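# Pull the unbanded slide box's tray partly open

## Task

Push or pull the inner tray of the slide box that has no band so that it sticks out several centimetres past its sleeve, and let go so it stays that way on its own; more exposed tray is better if it falls short. The banded slide box must end up roughly in its original place with its tray fully closed, or the attempt fails.

## Robot and tools

Robot: two arms, left_arm and right_arm, each with a parallel two-finger gripper and a wrist camera. Bases (URDF root links) sit at left_arm (-0.028, +0.322, 0) m and right_arm (+0.015, -0.262, 0) m, each turned slightly about z. Mounting plates and the metal frame behind the arms are fixed obstacles and count as part of the nearby arm for 'too close' warnings.

Scene frame: origin on the table top between the arms, +z up, +x forward over the table, +y toward left_arm. The names left and right do not refer to image sides. Gripper frame: fingers extend along its +z, close and open along its y. The reported end_effector_position is the point between the finger pads, roughly 1 cm short of the tips.

execute_actions(actions): a list of actions run one after another. Each action is a table of at most 15 rows; every row is one control step of 1/30 s, and if fewer than 15 rows are given the last row repeats to fill the 15 steps. A row is always 14 numbers in [-1, 1], even if one arm is idle: left_arm dx, dy, dz, rx, ry, rz, opening, then right_arm in the same seven. dx..rz are an offset (not a pose) from that gripper's measured pose at the start of the action, expressed in the gripper's own axes; each row is counted from that same start, not from the previous row. Scale: 1.0 equals 0.6 m of translation or 180 degrees of rotation; rx, ry, rz form a single rotation vector. For the first action in a call, the start is the latest pose reported for this scene. Opening is absolute, not an offset: +1 fully open (0.094 m), -1 closed. An empty list just returns the current state and images.

move(target, speed, blocking): target is one 14-number row laid out as above (offsets in gripper axes from the pose in the last result that showed one, plus absolute openings). Each gripper travels a straight line toward its goal; both arms finish together, taking 0.5 to 10 s, and are cut short at 10 s. speed is the top path speed in m/s, 0.002 to 0.5 (default 0.25); rotation is capped at twice that in rad/s. Paths ignore obstacles and the other arm, grippers lag and can overshoot speed near full reach. Faster moves and targets set deeper past a contact hit harder. The opening is sent at the start. With blocking=false the result comes after 0.5 s while motion continues; further execute_actions or moves are refused until a result shows it ended, so use wait(0) or stop. The extra 'move:' line reports the ending (done, off_target, moving, held, fault), active limits (paced = pose clipped, held = steps were blocked, after which the arm may jump faster), and each gripper's remaining distance.

wait(seconds): 0 to 10; lets the scene run with arms holding their last command; ends early if a running move finishes. stop(): brakes a running move (needs room; fingers keep moving). zoom_image(camera, region): camera is cam_high, cam_low, cam_left_wrist or cam_right_wrist; region [x0, y0, x1, y1] in pixels of that camera's latest image (all 504x504), top-left origin, no bigger than 504 by 504. read_manual(section): returns only licence texts, default 'licences'. finished_scene(scene): ends the current scene, given its number, irreversibly; replying without a tool call also ends things.

Results: a state line per arm with end_effector_position (m) and end_effector_quat_wxyz in the scene frame; printed positions may be off, more at long reach. 'Hand target' lines show the pose each controller is now heading for. grip_measured is the finger opening on the command scale; the final Joint positions entry is the opening in metres. Joint torques are raw drive outputs, nonzero even in free air. 'pose unreachable' means a clearance check altered or blocked that arm's command. FAULT, MOTOR HOT (from 85 °C) and OVER-TEMPERATURE FAULT (at 100 °C the arm goes limp and drops) lines signal stops. Camera calibration (K, distortion, T_world_to_cam) is given per camera; real poses may deviate by a couple of degrees and millimetres.

Control behaviour: every step the command is limited to 70 mm and 16 degrees from the measured pose, and the arm stops at the last limited pose, so large offsets need several actions. Position wins over orientation when both cannot be met. Arms tend to finish about a centimetre low and can sag under repeated zero offsets; to hold an arm still, send the correction back to its desired pose in the first call of a reply and zeros afterwards, aiming a bit higher if it keeps drooping. Joint limits (rad): waist ±2.880, shoulder 0 to 3.142, elbow 0 to 3.019, wrist pitch -1.693 to 1.571, wrist yaw ±1.571, wrist roll ±2.094.

Gripping: fingers go to where grip_measured would read the commanded value (except near ±1). Command about 0.03 below grip_measured for a firm hold, less for a lighter one; readings can be off by about 1 mm per gripper. Pad force tops out near 50 to 62 N, lower on thin parts, with a brief spike at contact.

Cautions: the tray must stay out without the robot touching it; occasional outside tugs or nudges can occur. Do not disturb or open the banded box. Nothing may leave the table. Avoid arm-to-arm contact, slams, drops and forceful shoving; an arm blocked by an object keeps pushing until commanded otherwise. The simulation runs on while you compose replies, with the robot holding its last command.

Each tool is called after "Emit:" as name(argument=value, ...) on one line, values as JSON.

## Session

Emit:
execute_actions(actions=[])

Scene clock: 0.00 s.
left_arm: end_effector_position=(+0.2705, +0.5772, +0.3391) grip_measured=+1.000 end_effector_quat_wxyz=(+0.045, -0.183, +0.867, +0.461) | right_arm: end_effector_position=(+0.5122, -0.8052, +0.2241) grip_measured=+1.000 end_effector_quat_wxyz=(+0.639, +0.634, +0.137, -0.413)
Joint positions: left_arm=[ 0.479  1.147  1.156 -1.246 -0.922  0.104  0.094] | right_arm=[-0.802  2.239  1.593  1.235  1.281  0.213  0.094]
Joint velocities: left_arm=[ 0.005 -0.005 -0.002 -0.012  0.022 -0.051  0.   ] | right_arm=[-0.015 -0.015  0.002 -0.017  0.022  0.022  0.   ]
Joint torques (N m, as the arm reports them, + toward a larger angle): no reading
Motor temperatures (°C, as the motors report them): left_arm=[23 24 23 21 24 23] | right_arm=[24 23 21 20 20 24]
Hand target (left_arm): +0.275, +0.579, +0.347; +0.053, -0.187, +0.865, +0.462
Hand target (right_arm): +0.515, -0.807, +0.227; +0.642, +0.634, +0.132, -0.411

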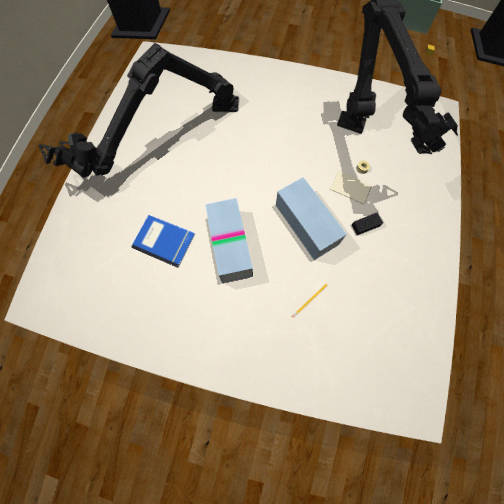

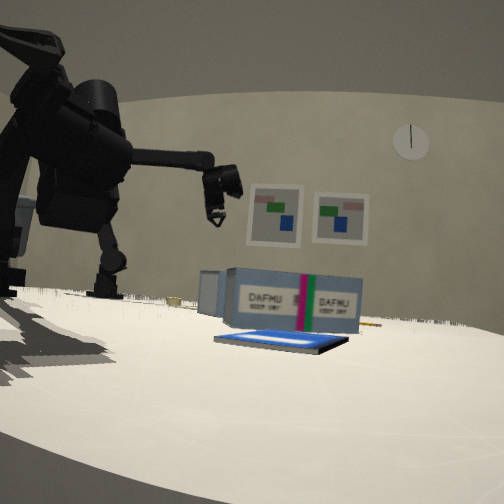

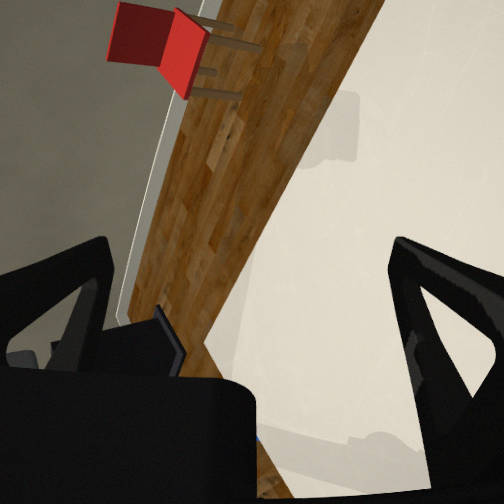

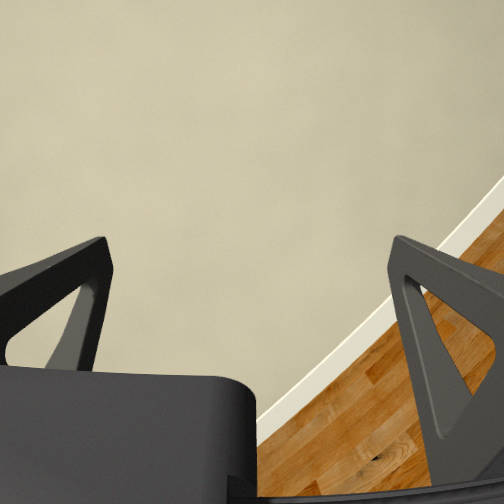

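Emit:
zoom_image(camera="cam_high", region=[190, 150, 410, 310])

Emit:
zoom_image(camera="cam_low", region=[150, 240, 400, 360])

Region (190, 150, 410, 310) of cam_high's 504x504 image, scaled by 2.291, with more detail than that image has; it fills the top 367 rows of this view, and the rest is white.

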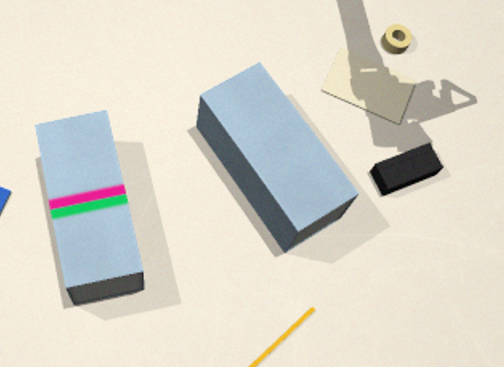

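Region (150, 240, 400, 360) of cam_low's 504x504 image, scaled by 2.016, with more detail than that image has; it fills the top 242 rows of this view, and the rest is white.

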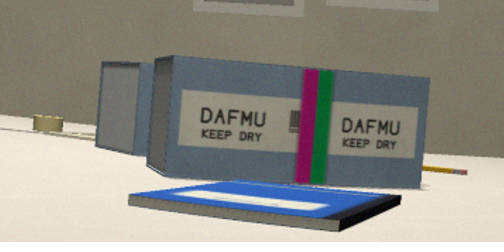

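Emit:
move(target=[-0.188,-0.642,-0.394,0.272,0.145,-0.108,1, -0.213,-0.044,-0.472,-0.397,0.335,-0.260,-1], speed=0.3)

Scene clock: 4.97 s.
left_arm: end_effector_position=(+0.5199, +0.2308, +0.1925) grip_measured=+1.000 end_effector_quat_wxyz=(-0.014, -0.377, +0.926, +0.011) | right_arm: end_effector_position=(+0.4997, -0.4951, +0.2260) grip_measured=-0.985 end_effector_quat_wxyz=(+0.517, +0.187, +0.827, -0.120)
Joint positions: left_arm=[-0.039  1.829  1.721 -1.498 -0.004 -0.938  0.094] | right_arm=[-0.644  1.282  0.794  0.035  0.004 -0.003  0.001]
Joint velocities: left_arm=[-0.015 -0.005  0.002 -0.022  0.037 -0.081  0.   ] | right_arm=[-0.015 -0.024 -0.007 -0.002 -0.037 -0.022  0.001]
Joint torques (N m, as the arm reports them, + toward a larger angle): left_arm=[ -0.64 -14.67  14.58   0.9   -0.17  -0.01] | right_arm=[  0.46 -10.49  11.34   1.02  -0.1   -0.19]
Motor temperatures (°C, as the motors report them): left_arm=[23 24 26 21 24 23] | right_arm=[24 24 22 20 20 24]
Hand target (left_arm): +0.538, +0.222, +0.201; +0.005, -0.380, +0.925, -0.002
Hand target (right_arm): +0.507, -0.495, +0.243; +0.525, +0.176, +0.824, -0.124
Off the commanded pose (left_arm): 0.020 m, 2 deg.
Off the commanded pose (right_arm): 0.028 m, 1 deg.
move: off_target (left_arm, right_arm)
camera_calibration (this result's frames):
cam_left_wrist: T_world_to_cam=[[0.69913, -0.713606, -0.0445355, -0.188854], [-0.547967, -0.57478, 0.60775, 0.302355], [-0.459292, -0.400492, -0.792879, 0.609916], [0, 0, 0, 1]] pos_world=[0.577844, 0.283287, 0.291423]
cam_right_wrist: T_world_to_cam=[[-0.436096, -0.899878, -0.00631937, -0.221355], [-0.78857, 0.385519, -0.479096, 0.694862], [0.433564, -0.203949, -0.87774, 0.00242393], [0, 0, 0, 1]] pos_world=[0.450365, -0.46658, 0.333635]

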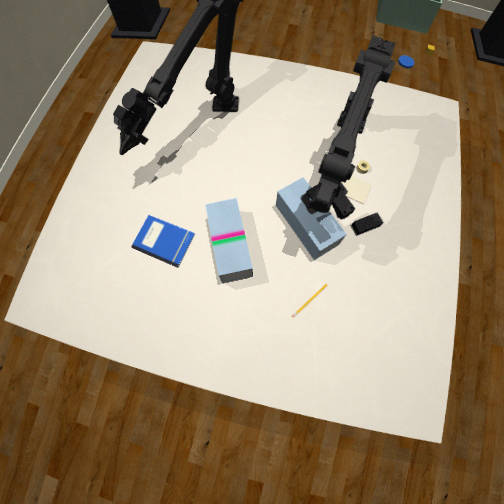

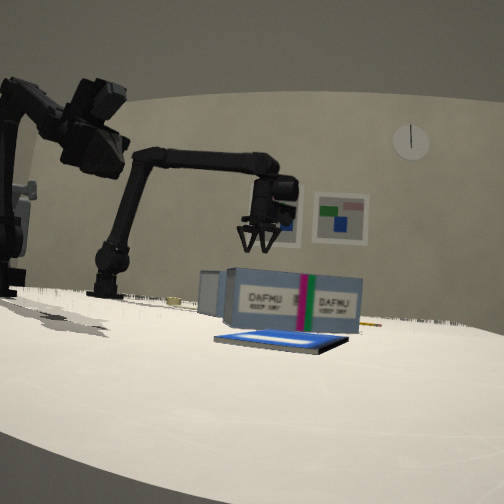

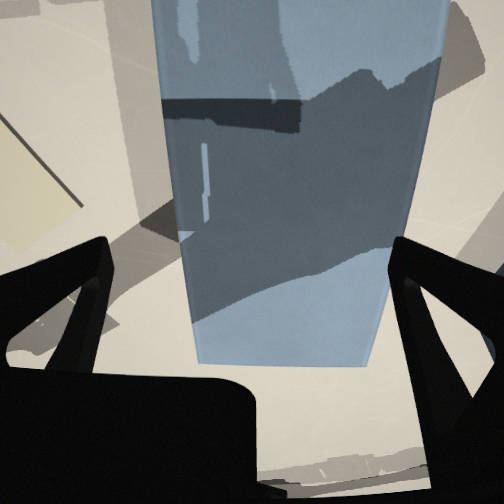

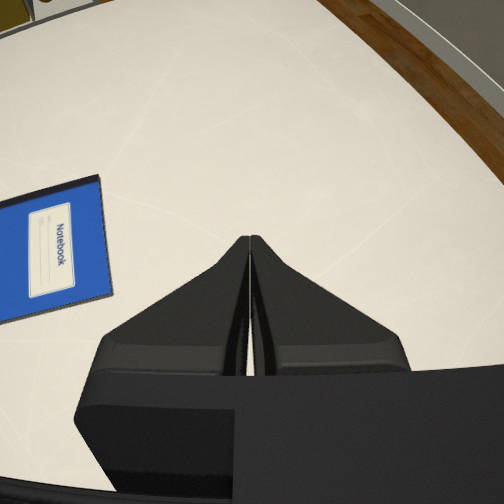

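Emit:
move(target=[0,-0.045,0.07,0,0,0,0.5, 0.491,0.667,-0.446,-0.369,-0.054,-0.136,-1], speed=0.3)

Scene clock: 7.73 s.
left_arm: end_effector_position=(+0.5367, +0.2216, +0.1683) grip_measured=+0.503 end_effector_quat_wxyz=(-0.005, -0.378, +0.926, +0.006) | right_arm: end_effector_position=(+0.3325, +0.0155, +0.0633) grip_measured=-0.985 end_effector_quat_wxyz=(+0.547, -0.308, +0.745, +0.225)
Joint positions: left_arm=[-0.05   1.874  1.723 -1.435 -0.004 -0.951  0.071] | right_arm=[ 0.482  1.587  0.258  1.023 -0.098 -0.032  0.001]
Joint velocities: left_arm=[ 0.005 -0.005 -0.002  0.002  0.022  0.007 -0.001] | right_arm=[-0.005 -0.015  0.007 -0.007 -0.022 -0.051  0.   ]
Joint torques (N m, as the arm reports them, + toward a larger angle): left_arm=[ -1.14 -14.88   9.36   1.11  -0.22  -0.01] | right_arm=[-0.13 -7.5   5.34  2.64  0.07 -0.2 ]
Motor temperatures (°C, as the motors report them): left_arm=[23 25 26 21 24 23] | right_arm=[24 24 23 20 20 24]
Hand target (left_arm): +0.537, +0.213, +0.150; -0.013, -0.377, +0.926, +0.011
Hand target (right_arm): +0.341, +0.021, +0.074; +0.565, -0.309, +0.732, +0.224
Off the commanded pose (left_arm): 0.021 m, 1 deg.
Off the commanded pose (right_arm): 0.018 m, 2 deg.
move: off_target (left_arm, right_arm)
camera_calibration (this result's frames):
cam_left_wrist: T_world_to_cam=[[0.701206, -0.712385, -0.028596, -0.212336], [-0.558731, -0.573994, 0.598624, 0.328107], [-0.442865, -0.403782, -0.800519, 0.587954], [0, 0, 0, 1]] pos_world=[0.592599, 0.274471, 0.268184]
cam_right_wrist: T_world_to_cam=[[0.704701, -0.709433, -0.0100566, -0.21786], [-0.56976, -0.557399, -0.603887, 0.237891], [0.422812, 0.43129, -0.797006, 0.0249], [0, 0, 0, 1]] pos_world=[0.278539, -0.032696, 0.161314]

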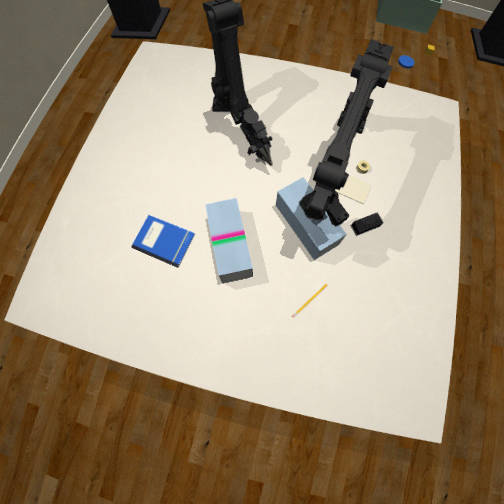

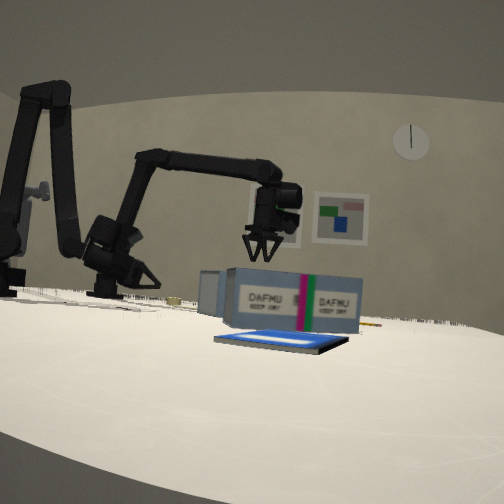

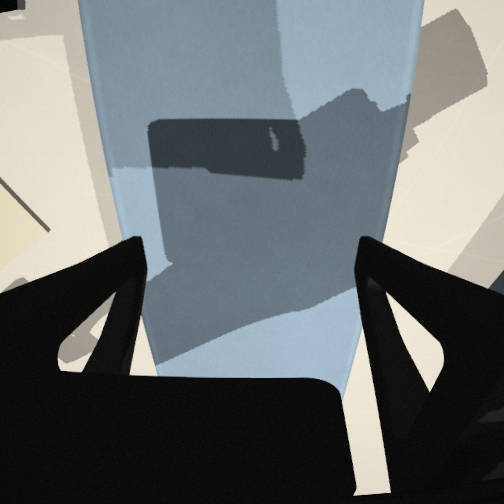

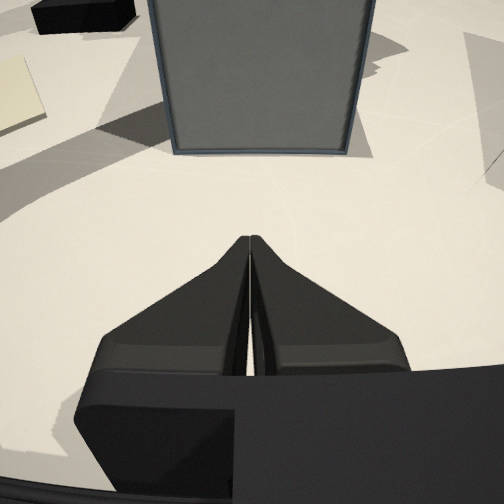

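Emit:
move(target=[0,0,0.11,0,0,0,0.5, -0.02,-0.007,0.092,0,0,0,-1], speed=0.05)

Scene clock: 9.83 s.
left_arm: end_effector_position=(+0.5375, +0.2214, +0.1298) grip_measured=+0.502 end_effector_quat_wxyz=(+0.009, -0.378, +0.926, -0.003) | right_arm: end_effector_position=(+0.3705, +0.0454, +0.0623) grip_measured=-0.985 end_effector_quat_wxyz=(+0.551, -0.306, +0.743, +0.225)
Joint positions: left_arm=[-0.05   1.875  1.621 -1.298 -0.004 -0.951  0.071] | right_arm=[ 0.482  1.671  0.386  0.988 -0.094 -0.032  0.001]
Joint velocities: left_arm=[-0.005  0.005  0.007  0.012 -0.051 -0.022 -0.   ] | right_arm=[-0.024 -0.005 -0.017  0.007 -0.007 -0.037 -0.001]
Joint torques (N m, as the arm reports them, + toward a larger angle): left_arm=[  0.24 -14.24   8.11   1.36  -0.24   0.13] | right_arm=[ 0.64 -8.47  5.86  1.07  0.08 -0.04]
Motor temperatures (°C, as the motors report them): left_arm=[23 25 26 21 24 23] | right_arm=[24 24 23 20 20 24]
Hand target (left_arm): +0.535, +0.222, +0.103; -0.005, -0.378, +0.926, +0.006
Hand target (right_arm): +0.375, +0.053, +0.059; +0.547, -0.308, +0.745, +0.225
Off the commanded pose (left_arm): 0.028 m, 2 deg.
Off the commanded pose (right_arm): 0.009 m, 1 deg.
move: off_target (left_arm)
camera_calibration (this result's frames):
cam_left_wrist: T_world_to_cam=[[0.7017, -0.712472, -0.000913438, -0.217865], [-0.578483, -0.570484, 0.583015, 0.363347], [-0.415903, -0.408573, -0.812461, 0.545513], [0, 0, 0, 1]] pos_world=[0.589946, 0.274943, 0.231172]
cam_right_wrist: T_world_to_cam=[[0.702183, -0.711951, -0.00801243, -0.222542], [-0.567024, -0.552367, -0.611044, 0.274872], [0.430608, 0.433608, -0.791556, -0.00824244], [0, 0, 0, 1]] pos_world=[0.315673, -0.00303444, 0.159652]

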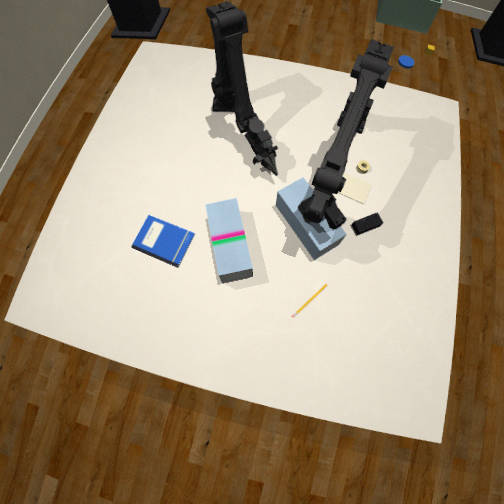

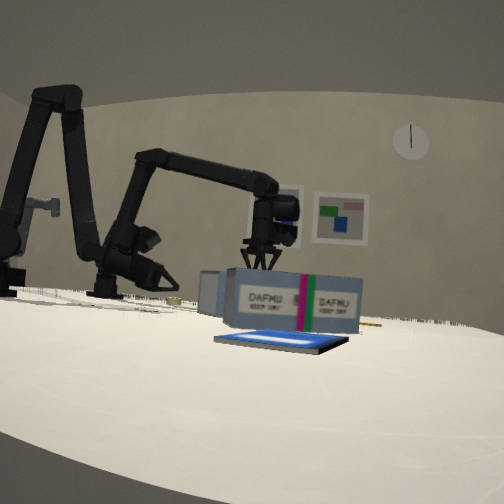

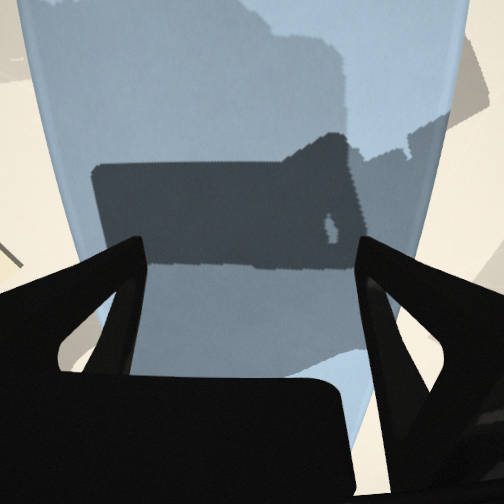

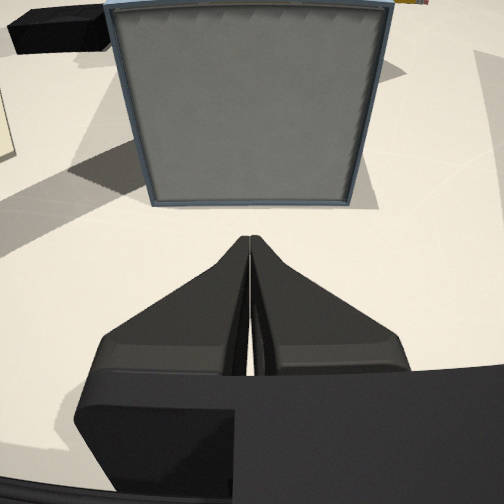

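Emit:
move(target=[0,0,0.065,0,0,0,0.5, 0.02,0.004,0.03,0,0,0,-1], speed=0.04)

Scene clock: 11.17 s.
left_arm: end_effector_position=(+0.5372, +0.2215, +0.1301) grip_measured=+0.502 end_effector_quat_wxyz=(+0.024, -0.378, +0.925, -0.013) | right_arm: end_effector_position=(+0.3723, +0.0482, +0.0405) grip_measured=-0.985 end_effector_quat_wxyz=(+0.540, -0.308, +0.752, +0.220)
Joint positions: left_arm=[-0.05   1.851  1.586 -1.251 -0.004 -0.951  0.071] | right_arm=[ 0.487  1.745  0.401  1.017 -0.086 -0.032  0.001]
Joint velocities: left_arm=[-0.005 -0.005 -0.007  0.007  0.007  0.007 -0.002] | right_arm=[ 0.005 -0.005 -0.002  0.002  0.037 -0.007 -0.001]
Joint torques (N m, as the arm reports them, + toward a larger angle): left_arm=[  0.11 -12.91   7.56   2.35  -0.24   0.13] | right_arm=[ 0.55 -8.88  5.31  2.64  0.08 -0.03]
Motor temperatures (°C, as the motors report them): left_arm=[23 25 27 21 24 23] | right_arm=[24 24 23 20 20 24]
Hand target (left_arm): +0.536, +0.222, +0.092; +0.009, -0.378, +0.926, -0.003
Hand target (right_arm): +0.378, +0.057, +0.046; +0.551, -0.306, +0.743, +0.225
Off the commanded pose (left_arm): 0.039 m, 2 deg.
Off the commanded pose (right_arm): 0.012 m, 2 deg.
move: off_target (left_arm, right_arm)
camera_calibration (this result's frames):
cam_left_wrist: T_world_to_cam=[[0.701205, -0.712384, 0.0286357, -0.221223], [-0.598977, -0.566842, 0.565612, 0.375469], [-0.386701, -0.413762, -0.824174, 0.532689], [0, 0, 0, 1]] pos_world=[0.586012, 0.275642, 0.232994]
cam_right_wrist: T_world_to_cam=[[0.699858, -0.714235, -0.00820742, -0.221021], [-0.581868, -0.563415, -0.58651, 0.269118], [0.414282, 0.415249, -0.809901, -0.0197769], [0, 0, 0, 1]] pos_world=[0.319468, 0.00197608, 0.140009]

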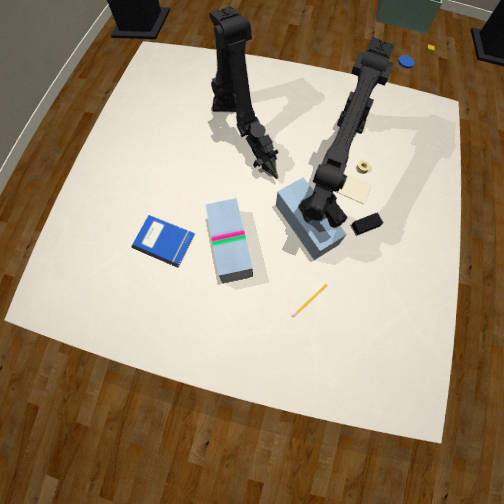

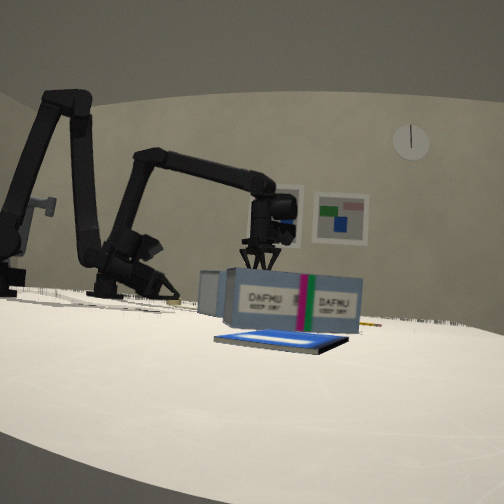

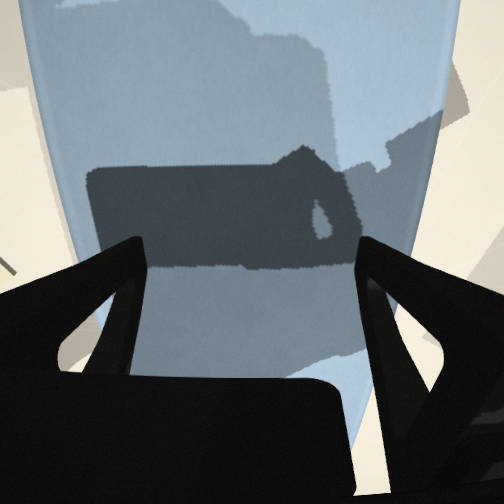

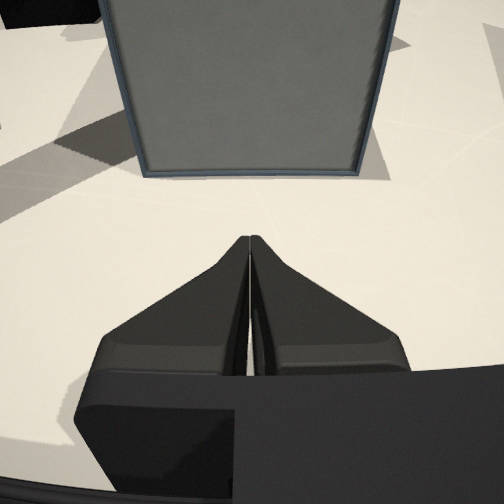

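Emit:
move(target=[0,0,0.1,0.012,-0.012,0,0.5, -0.077,0.008,0.167,0,-0.02,0,-1], speed=0.04)

Scene clock: 14.37 s.
left_arm: end_effector_position=(+0.5510, +0.2240, +0.1342) grip_measured=+0.502 end_effector_quat_wxyz=(+0.095, -0.378, +0.920, -0.042) | right_arm: end_effector_position=(+0.4381, +0.1126, +0.0564) grip_measured=-0.985 end_effector_quat_wxyz=(+0.567, -0.302, +0.734, +0.221)
Joint positions: left_arm=[-0.049  1.792  1.499 -1.072 -0.03  -0.951  0.071] | right_arm=[ 0.513  1.845  0.643  0.939 -0.05  -0.032  0.001]
Joint velocities: left_arm=[-0.005  0.005 -0.017 -0.002  0.022 -0.037 -0.   ] | right_arm=[ 0.005 -0.005 -0.022 -0.012 -0.022 -0.037  0.   ]
Joint torques (N m, as the arm reports them, + toward a larger angle): left_arm=[ -0.05 -10.73   6.19   1.9    0.31   0.11] | right_arm=[  1.03 -11.07   8.39   0.94  -0.06   0.07]
Motor temperatures (°C, as the motors report them): left_arm=[23 25 27 21 24 23] | right_arm=[24 24 23 20 20 24]
Hand target (left_arm): +0.536, +0.222, +0.074; +0.049, -0.378, +0.924, -0.023
Hand target (right_arm): +0.446, +0.129, +0.054; +0.564, -0.301, +0.734, +0.229
Off the commanded pose (left_arm): 0.065 m, 6 deg.
Off the commanded pose (right_arm): 0.019 m, 1 deg.
move: off_target (left_arm, right_arm)
camera_calibration (this result's frames):
cam_left_wrist: T_world_to_cam=[[0.691448, -0.709415, 0.136492, -0.239029], [-0.676006, -0.568731, 0.468574, 0.438705], [-0.254786, -0.416264, -0.872817, 0.476826], [0, 0, 0, 1]] pos_world=[0.583331, 0.27842, 0.243241]
cam_right_wrist: T_world_to_cam=[[0.693535, -0.720394, 0.00652232, -0.218261], [-0.552596, -0.537758, -0.636752, 0.340231], [0.46222, 0.438005, -0.771041, -0.0866521], [0, 0, 0, 1]] pos_world=[0.379434, 0.0636826, 0.151254]

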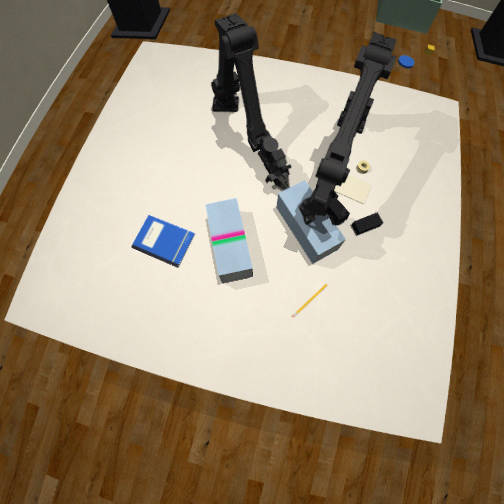

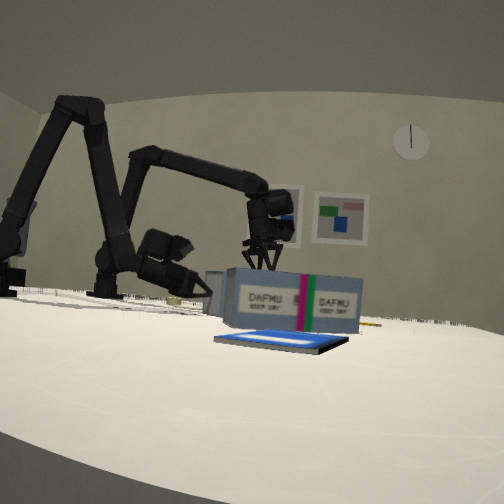

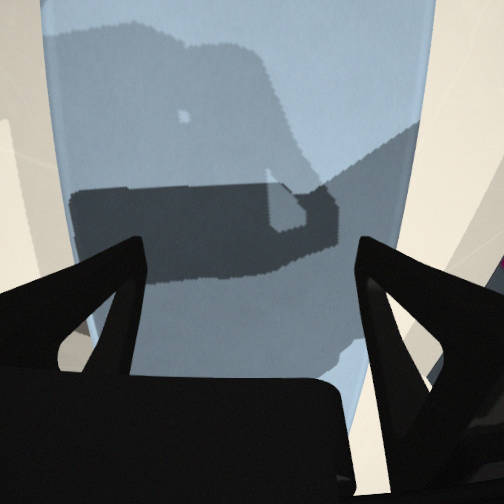

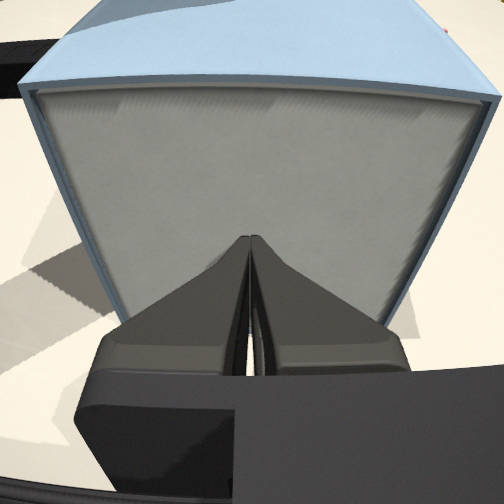

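Emit:
zoom_image(camera="cam_high", region=[250, 150, 410, 290])

Emit:
zoom_image(camera="cam_right_wrist", region=[0, 40, 200, 240])

Region (250, 150, 410, 290) of cam_high's 504x504 image, scaled by 3.150, with more detail than that image has; it fills the top 441 rows of this view, and the rest is white.

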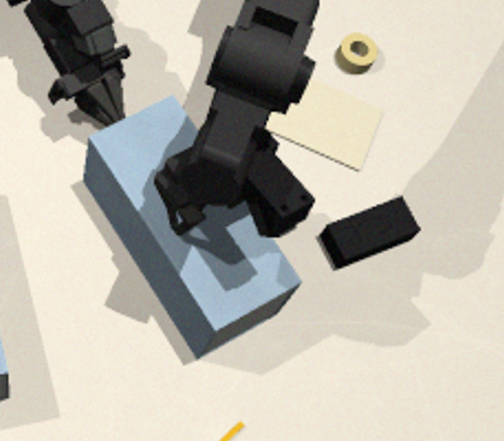

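Region (0, 40, 200, 240) of cam_right_wrist's 504x504 image, scaled by 2.520, with more detail than that image has.

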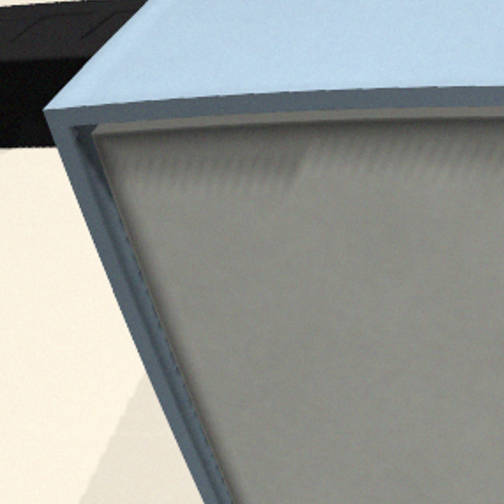

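Emit:
execute_actions(actions=[[[0,0,-0.01,-0.048,0.046,0,0.5, 0,0,0,0,0,0,-1]],[[0,0,0.0,-0.015,0.015,0,0.5, 0,0,0,0,0,0,-1]],[[0,0,0.06,-0.01,0.01,0,0.5, 0,0,0,0,0,0,-1]],[[0,0,0.09,-0.015,0.015,0,0.5, 0,0,0,0,0,0,-1]]])

Scene clock: 16.90 s.
left_arm: end_effector_position=(+0.5247, +0.2216, +0.1304) grip_measured=+0.502 end_effector_quat_wxyz=(-0.033, -0.379, +0.925, +0.011) | right_arm: end_effector_position=(+0.4380, +0.1125, +0.0563) grip_measured=-0.985 end_effector_quat_wxyz=(+0.567, -0.302, +0.734, +0.221)
Joint positions: left_arm=[-0.047  1.896  1.653 -1.395  0.016 -0.951  0.071] | right_arm=[ 0.513  1.845  0.643  0.939 -0.05  -0.032  0.001]
Joint velocities: left_arm=[-0.005  0.005 -0.017 -0.017  0.037  0.007 -0.001] | right_arm=[ 0.015 -0.015 -0.007  0.007 -0.139  0.051 -0.001]
Joint torques (N m, as the arm reports them, + toward a larger angle): left_arm=[  0.32 -12.36   6.61   1.65   0.03   0.14] | right_arm=[ -0.05 -13.46   4.65   1.73  -0.02  -0.06]
Motor temperatures (°C, as the motors report them): left_arm=[23 26 27 21 24 23] | right_arm=[24 24 23 20 20 24]
Hand target (left_arm): +0.517, +0.223, +0.080; -0.065, -0.378, +0.923, +0.027
Hand target (right_arm): +0.438, +0.113, +0.056; +0.567, -0.302, +0.734, +0.221
Off the commanded pose (left_arm): 0.053 m, 4 deg.
Off the commanded pose (right_arm): 0.000 m, 0 deg.
camera_calibration (this result's frames):
cam_left_wrist: T_world_to_cam=[[0.701068, -0.710683, -0.0585958, -0.201327], [-0.52346, -0.568692, 0.634491, 0.319703], [-0.484245, -0.414149, -0.770706, 0.572497], [0, 0, 0, 1]] pos_world=[0.585725, 0.275832, 0.226581]
cam_right_wrist: T_world_to_cam=[[0.693536, -0.720392, 0.00650109, -0.218251], [-0.55278, -0.537917, -0.636459, 0.340099], [0.461997, 0.437814, -0.771284, -0.0865275], [0, 0, 0, 1]] pos_world=[0.37934, 0.0636016, 0.15114]

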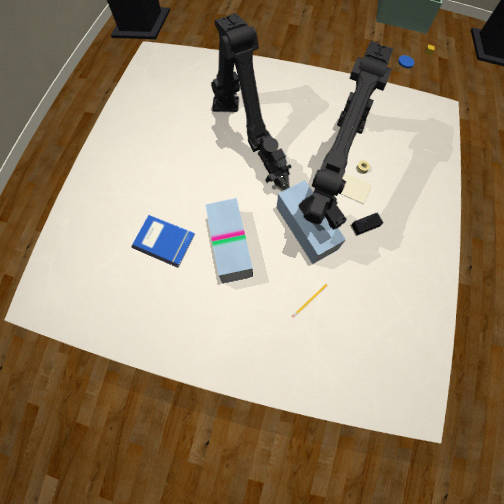

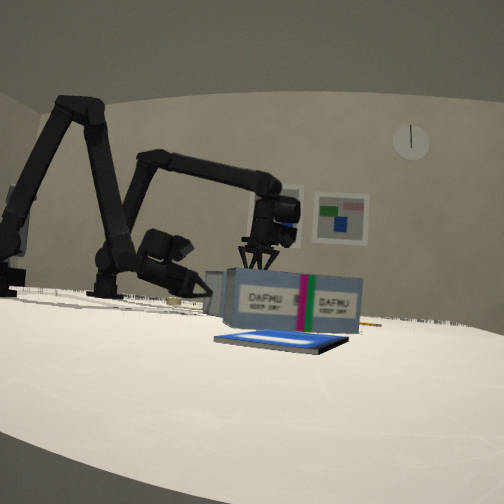

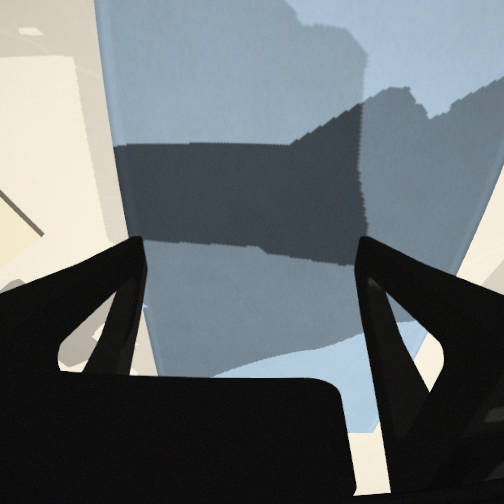

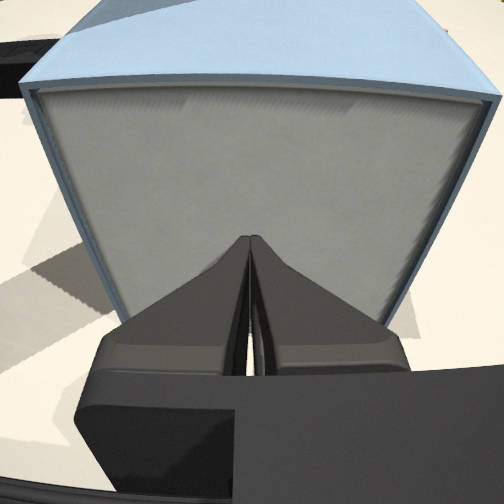

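Emit:
execute_actions(actions=[[[0,0,0.11,-0.01,0.01,0,0.5, -0.012,0,0.03,0,0,0,-1]],[[0,0,0.11,-0.01,0.01,0,0.5, -0.015,0,0.045,0,0,0,-1]],[[0,0,0.11,-0.01,0.01,0,0.5, -0.015,0,0.045,0,0,0,-1]]])

Scene clock: 18.50 s.
left_arm: end_effector_position=(+0.5474, +0.2279, +0.1307) grip_measured=+0.501 end_effector_quat_wxyz=(+0.042, -0.384, +0.922, -0.026) | right_arm: end_effector_position=(+0.4568, +0.1244, +0.0562) grip_measured=-0.985 end_effector_quat_wxyz=(+0.559, -0.300, +0.744, +0.211)
Joint positions: left_arm=[-0.035  1.847  1.58  -1.205  0.    -0.95   0.071] | right_arm=[ 0.512  1.857  0.71   0.856 -0.032 -0.032  0.001]
Joint velocities: left_arm=[-0.015  0.005 -0.007  0.002 -0.007  0.022  0.   ] | right_arm=[-0.005 -0.015 -0.007 -0.012  0.007 -0.007 -0.   ]
Joint torques (N m, as the arm reports them, + toward a larger angle): left_arm=[ -0.2  -10.6    6.06   2.02   0.37   0.13] | right_arm=[  0.25 -12.07   9.03   1.07  -0.15  -0.05]
Motor temperatures (°C, as the motors report them): left_arm=[23 26 27 21 24 23] | right_arm=[24 24 23 20 20 24]
Hand target (left_arm): +0.535, +0.224, +0.067; -0.004, -0.382, +0.924, -0.007
Hand target (right_arm): +0.468, +0.138, +0.058; +0.561, -0.301, +0.740, +0.215
Off the commanded pose (left_arm): 0.068 m, 6 deg.
Off the commanded pose (right_arm): 0.019 m, 1 deg.
camera_calibration (this result's frames):
cam_left_wrist: T_world_to_cam=[[0.70896, -0.702125, 0.0663035, -0.235359], [-0.614386, -0.568723, 0.546886, 0.39621], [-0.346274, -0.428456, -0.834577, 0.522379], [0, 0, 0, 1]] pos_world=[0.591172, 0.283899, 0.234889]
cam_right_wrist: T_world_to_cam=[[0.681142, -0.732083, 0.0100063, -0.215787], [-0.572991, -0.541529, -0.615165, 0.365304], [0.45577, 0.413281, -0.788335, -0.0936448], [0, 0, 0, 1]] pos_world=[0.398978, 0.0785498, 0.153058]

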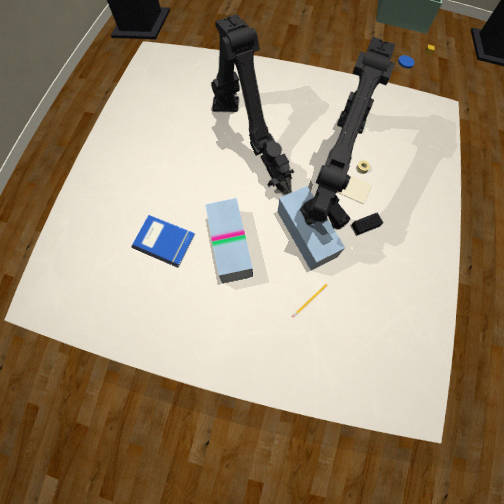

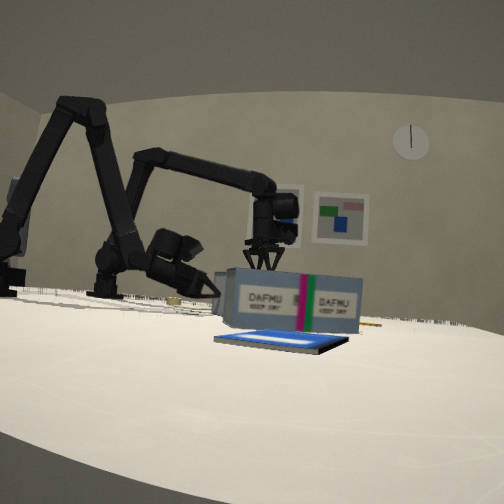

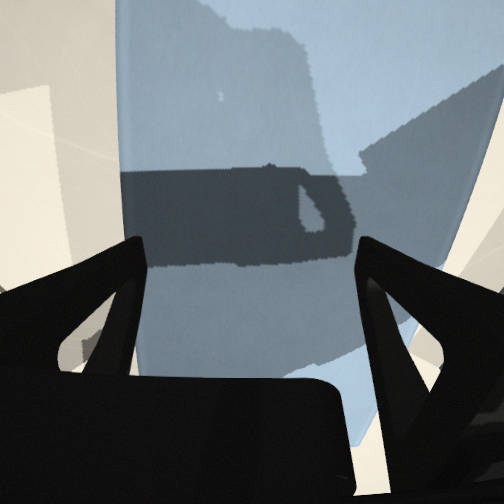

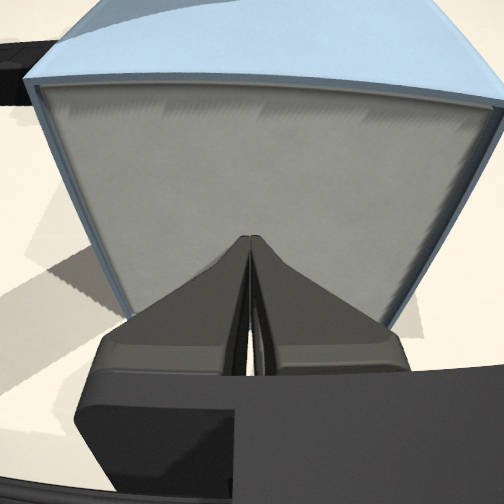

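Emit:
execute_actions(actions=[[[0.04,0,0.10,-0.03,0.03,0,0.5, -0.01,0.01,0.03,0,0,0,-1]],[[0.06,0,0.095,-0.02,0.02,0,0.5, -0.015,0.01,0.045,0,0,0,-1]],[[0.06,0,0.095,-0.02,0.02,0,0.5, -0.015,0.01,0.05,0,0,0,-1]]])

Scene clock: 20.13 s.
left_arm: end_effector_position=(+0.5500, +0.2297, +0.1321) grip_measured=+0.501 end_effector_quat_wxyz=(+0.061, -0.394, +0.917, -0.029) | right_arm: end_effector_position=(+0.4717, +0.1330, +0.0564) grip_measured=-0.985 end_effector_quat_wxyz=(+0.559, -0.291, +0.752, +0.193)
Joint positions: left_arm=[-0.036  1.83   1.556 -1.162 -0.016 -0.972  0.071] | right_arm=[ 0.521  1.87   0.763  0.801  0.016 -0.032  0.001]
Joint velocities: left_arm=[-0.015 -0.005 -0.012  0.002 -0.022 -0.051 -0.   ] | right_arm=[-0.005 -0.005 -0.017 -0.002 -0.066 -0.022  0.   ]
Joint torques (N m, as the arm reports them, + toward a larger angle): left_arm=[ -3.87 -11.68   5.8    1.21   0.49  -0.17] | right_arm=[  0.97 -12.09   9.83   0.95  -0.07  -0.02]
Motor temperatures (°C, as the motors report them): left_arm=[23 26 27 21 24 23] | right_arm=[24 24 23 20 20 24]
Hand target (left_arm): +0.527, +0.205, +0.076; +0.010, -0.390, +0.921, -0.010
Hand target (right_arm): +0.481, +0.152, +0.057; +0.559, -0.294, +0.749, +0.199
Off the commanded pose (left_arm): 0.069 m, 6 deg.
Off the commanded pose (right_arm): 0.023 m, 1 deg.
camera_calibration (this result's frames):
cam_left_wrist: T_world_to_cam=[[0.721507, -0.686725, 0.0885229, -0.24943], [-0.621994, -0.586642, 0.518628, 0.410083], [-0.304224, -0.429254, -0.850405, 0.504328], [0, 0, 0, 1]] pos_world=[0.588463, 0.285767, 0.238282]
cam_right_wrist: T_world_to_cam=[[0.65296, -0.757013, 0.0239804, -0.203884], [-0.595215, -0.532466, -0.60183, 0.387119], [0.468362, 0.378697, -0.798264, -0.104609], [0, 0, 0, 1]] pos_world=[0.412543, 0.0914001, 0.154363]

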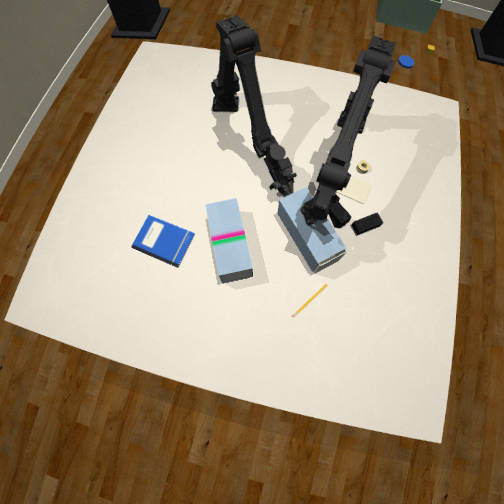

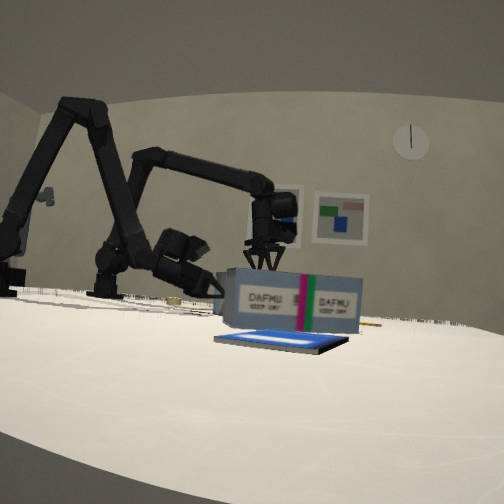

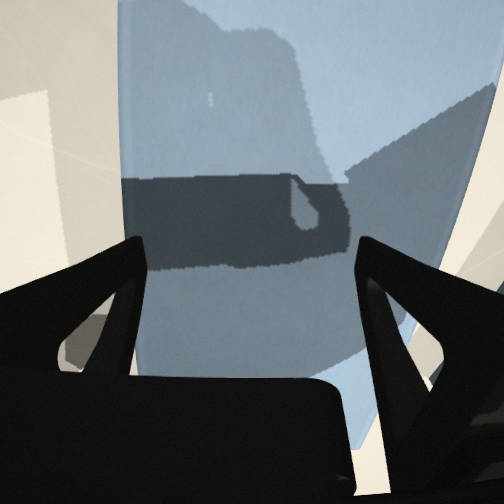

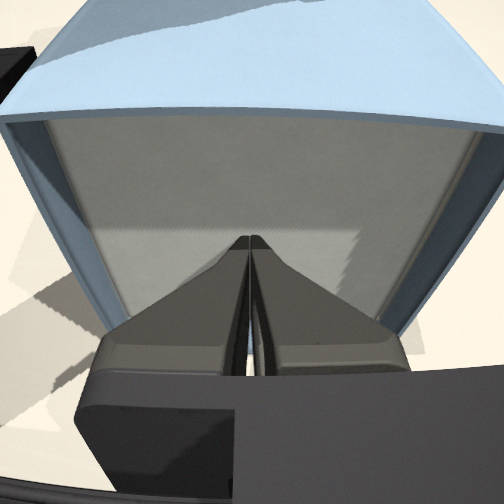

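Emit:
execute_actions(actions=[[[0.06,0.015,0.095,-0.035,0.035,0,0.5, -0.015,0,0.05,0,0,0,-1]],[[0.06,0.015,0.095,-0.035,0.035,0,0.5, -0.015,0,0.055,0,0,0,-1]],[[0.06,0.015,0.095,-0.035,0.035,0,0.5, -0.015,0,0.055,0,0,0,-1]],[[0.06,0.015,0.095,-0.035,0.035,0,0.5, -0.015,0,0.055,0,0,0,-1]]])

Scene clock: 22.27 s.
left_arm: end_effector_position=(+0.5389, +0.2300, +0.1309) grip_measured=+0.501 end_effector_quat_wxyz=(+0.040, -0.395, +0.918, -0.021) | right_arm: end_effector_position=(+0.5299, +0.1557, +0.0574) grip_measured=-0.986 end_effector_quat_wxyz=(+0.559, -0.277, +0.762, +0.175)
Joint positions: left_arm=[-0.036  1.83   1.556 -1.207 -0.008 -0.973  0.071] | right_arm=[ 0.495  1.949  0.943  0.685  0.039 -0.032  0.001]
Joint velocities: left_arm=[ 0.005 -0.005  0.002 -0.007  0.081 -0.037 -0.001] | right_arm=[-0.005  0.015  0.002  0.002 -0.081  0.007 -0.001]
Joint torques (N m, as the arm reports them, + toward a larger angle): left_arm=[ -2.35 -10.74   7.2   -0.25   0.62  -0.17] | right_arm=[  0.86 -14.52   9.74   1.03  -0.27  -0.06]
Motor temperatures (°C, as the motors report them): left_arm=[23 26 27 21 25 23] | right_arm=[24 24 24 20 20 24]
Hand target (left_arm): +0.515, +0.212, +0.075; -0.023, -0.395, +0.918, +0.006
Hand target (right_arm): +0.536, +0.172, +0.056; +0.557, -0.283, +0.759, +0.181
Off the commanded pose (left_arm): 0.066 m, 8 deg.
Off the commanded pose (right_arm): 0.018 m, 1 deg.
camera_calibration (this result's frames):
cam_left_wrist: T_world_to_cam=[[0.725216, -0.686225, 0.0561943, -0.238967], [-0.597254, -0.586379, 0.547218, 0.386905], [-0.342563, -0.430413, -0.835102, 0.51897], [0, 0, 0, 1]] pos_world=[0.582163, 0.286259, 0.2351]
cam_right_wrist: T_world_to_cam=[[0.615985, -0.787132, 0.0313857, -0.200822], [-0.623606, -0.511584, -0.591099, 0.445654], [0.481329, 0.344536, -0.805988, -0.140721], [0, 0, 0, 1]] pos_world=[0.469349, 0.118399, 0.156309]

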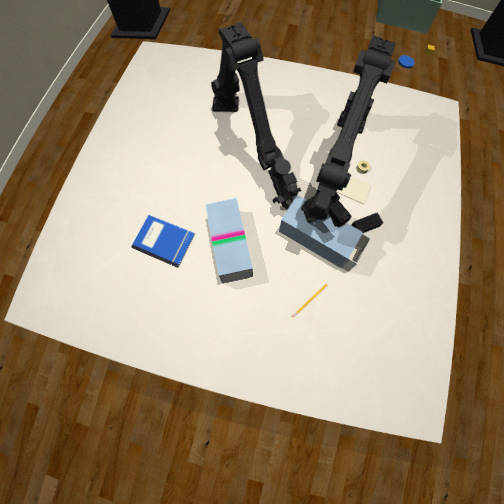

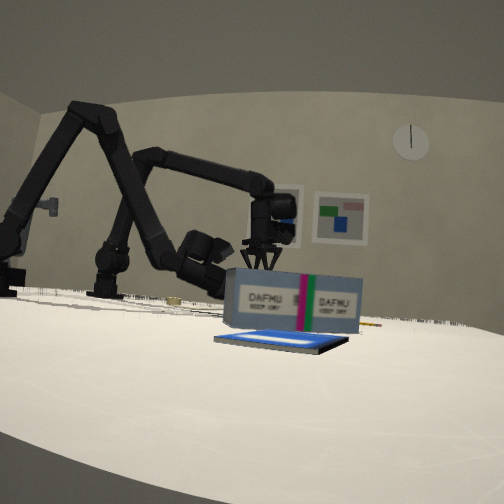

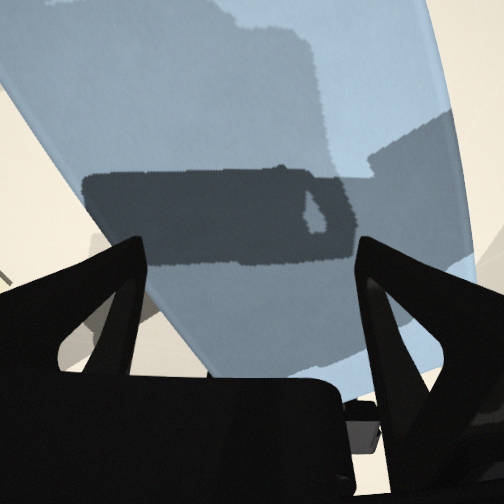

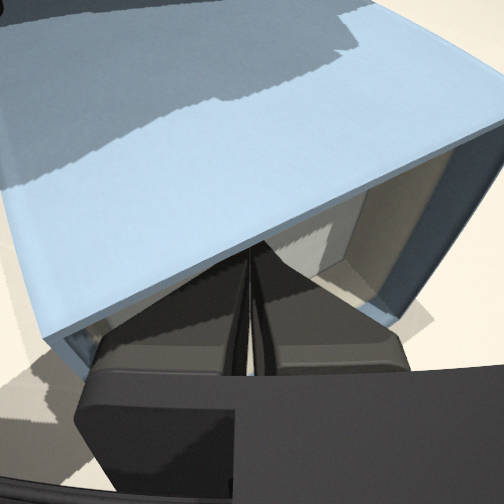

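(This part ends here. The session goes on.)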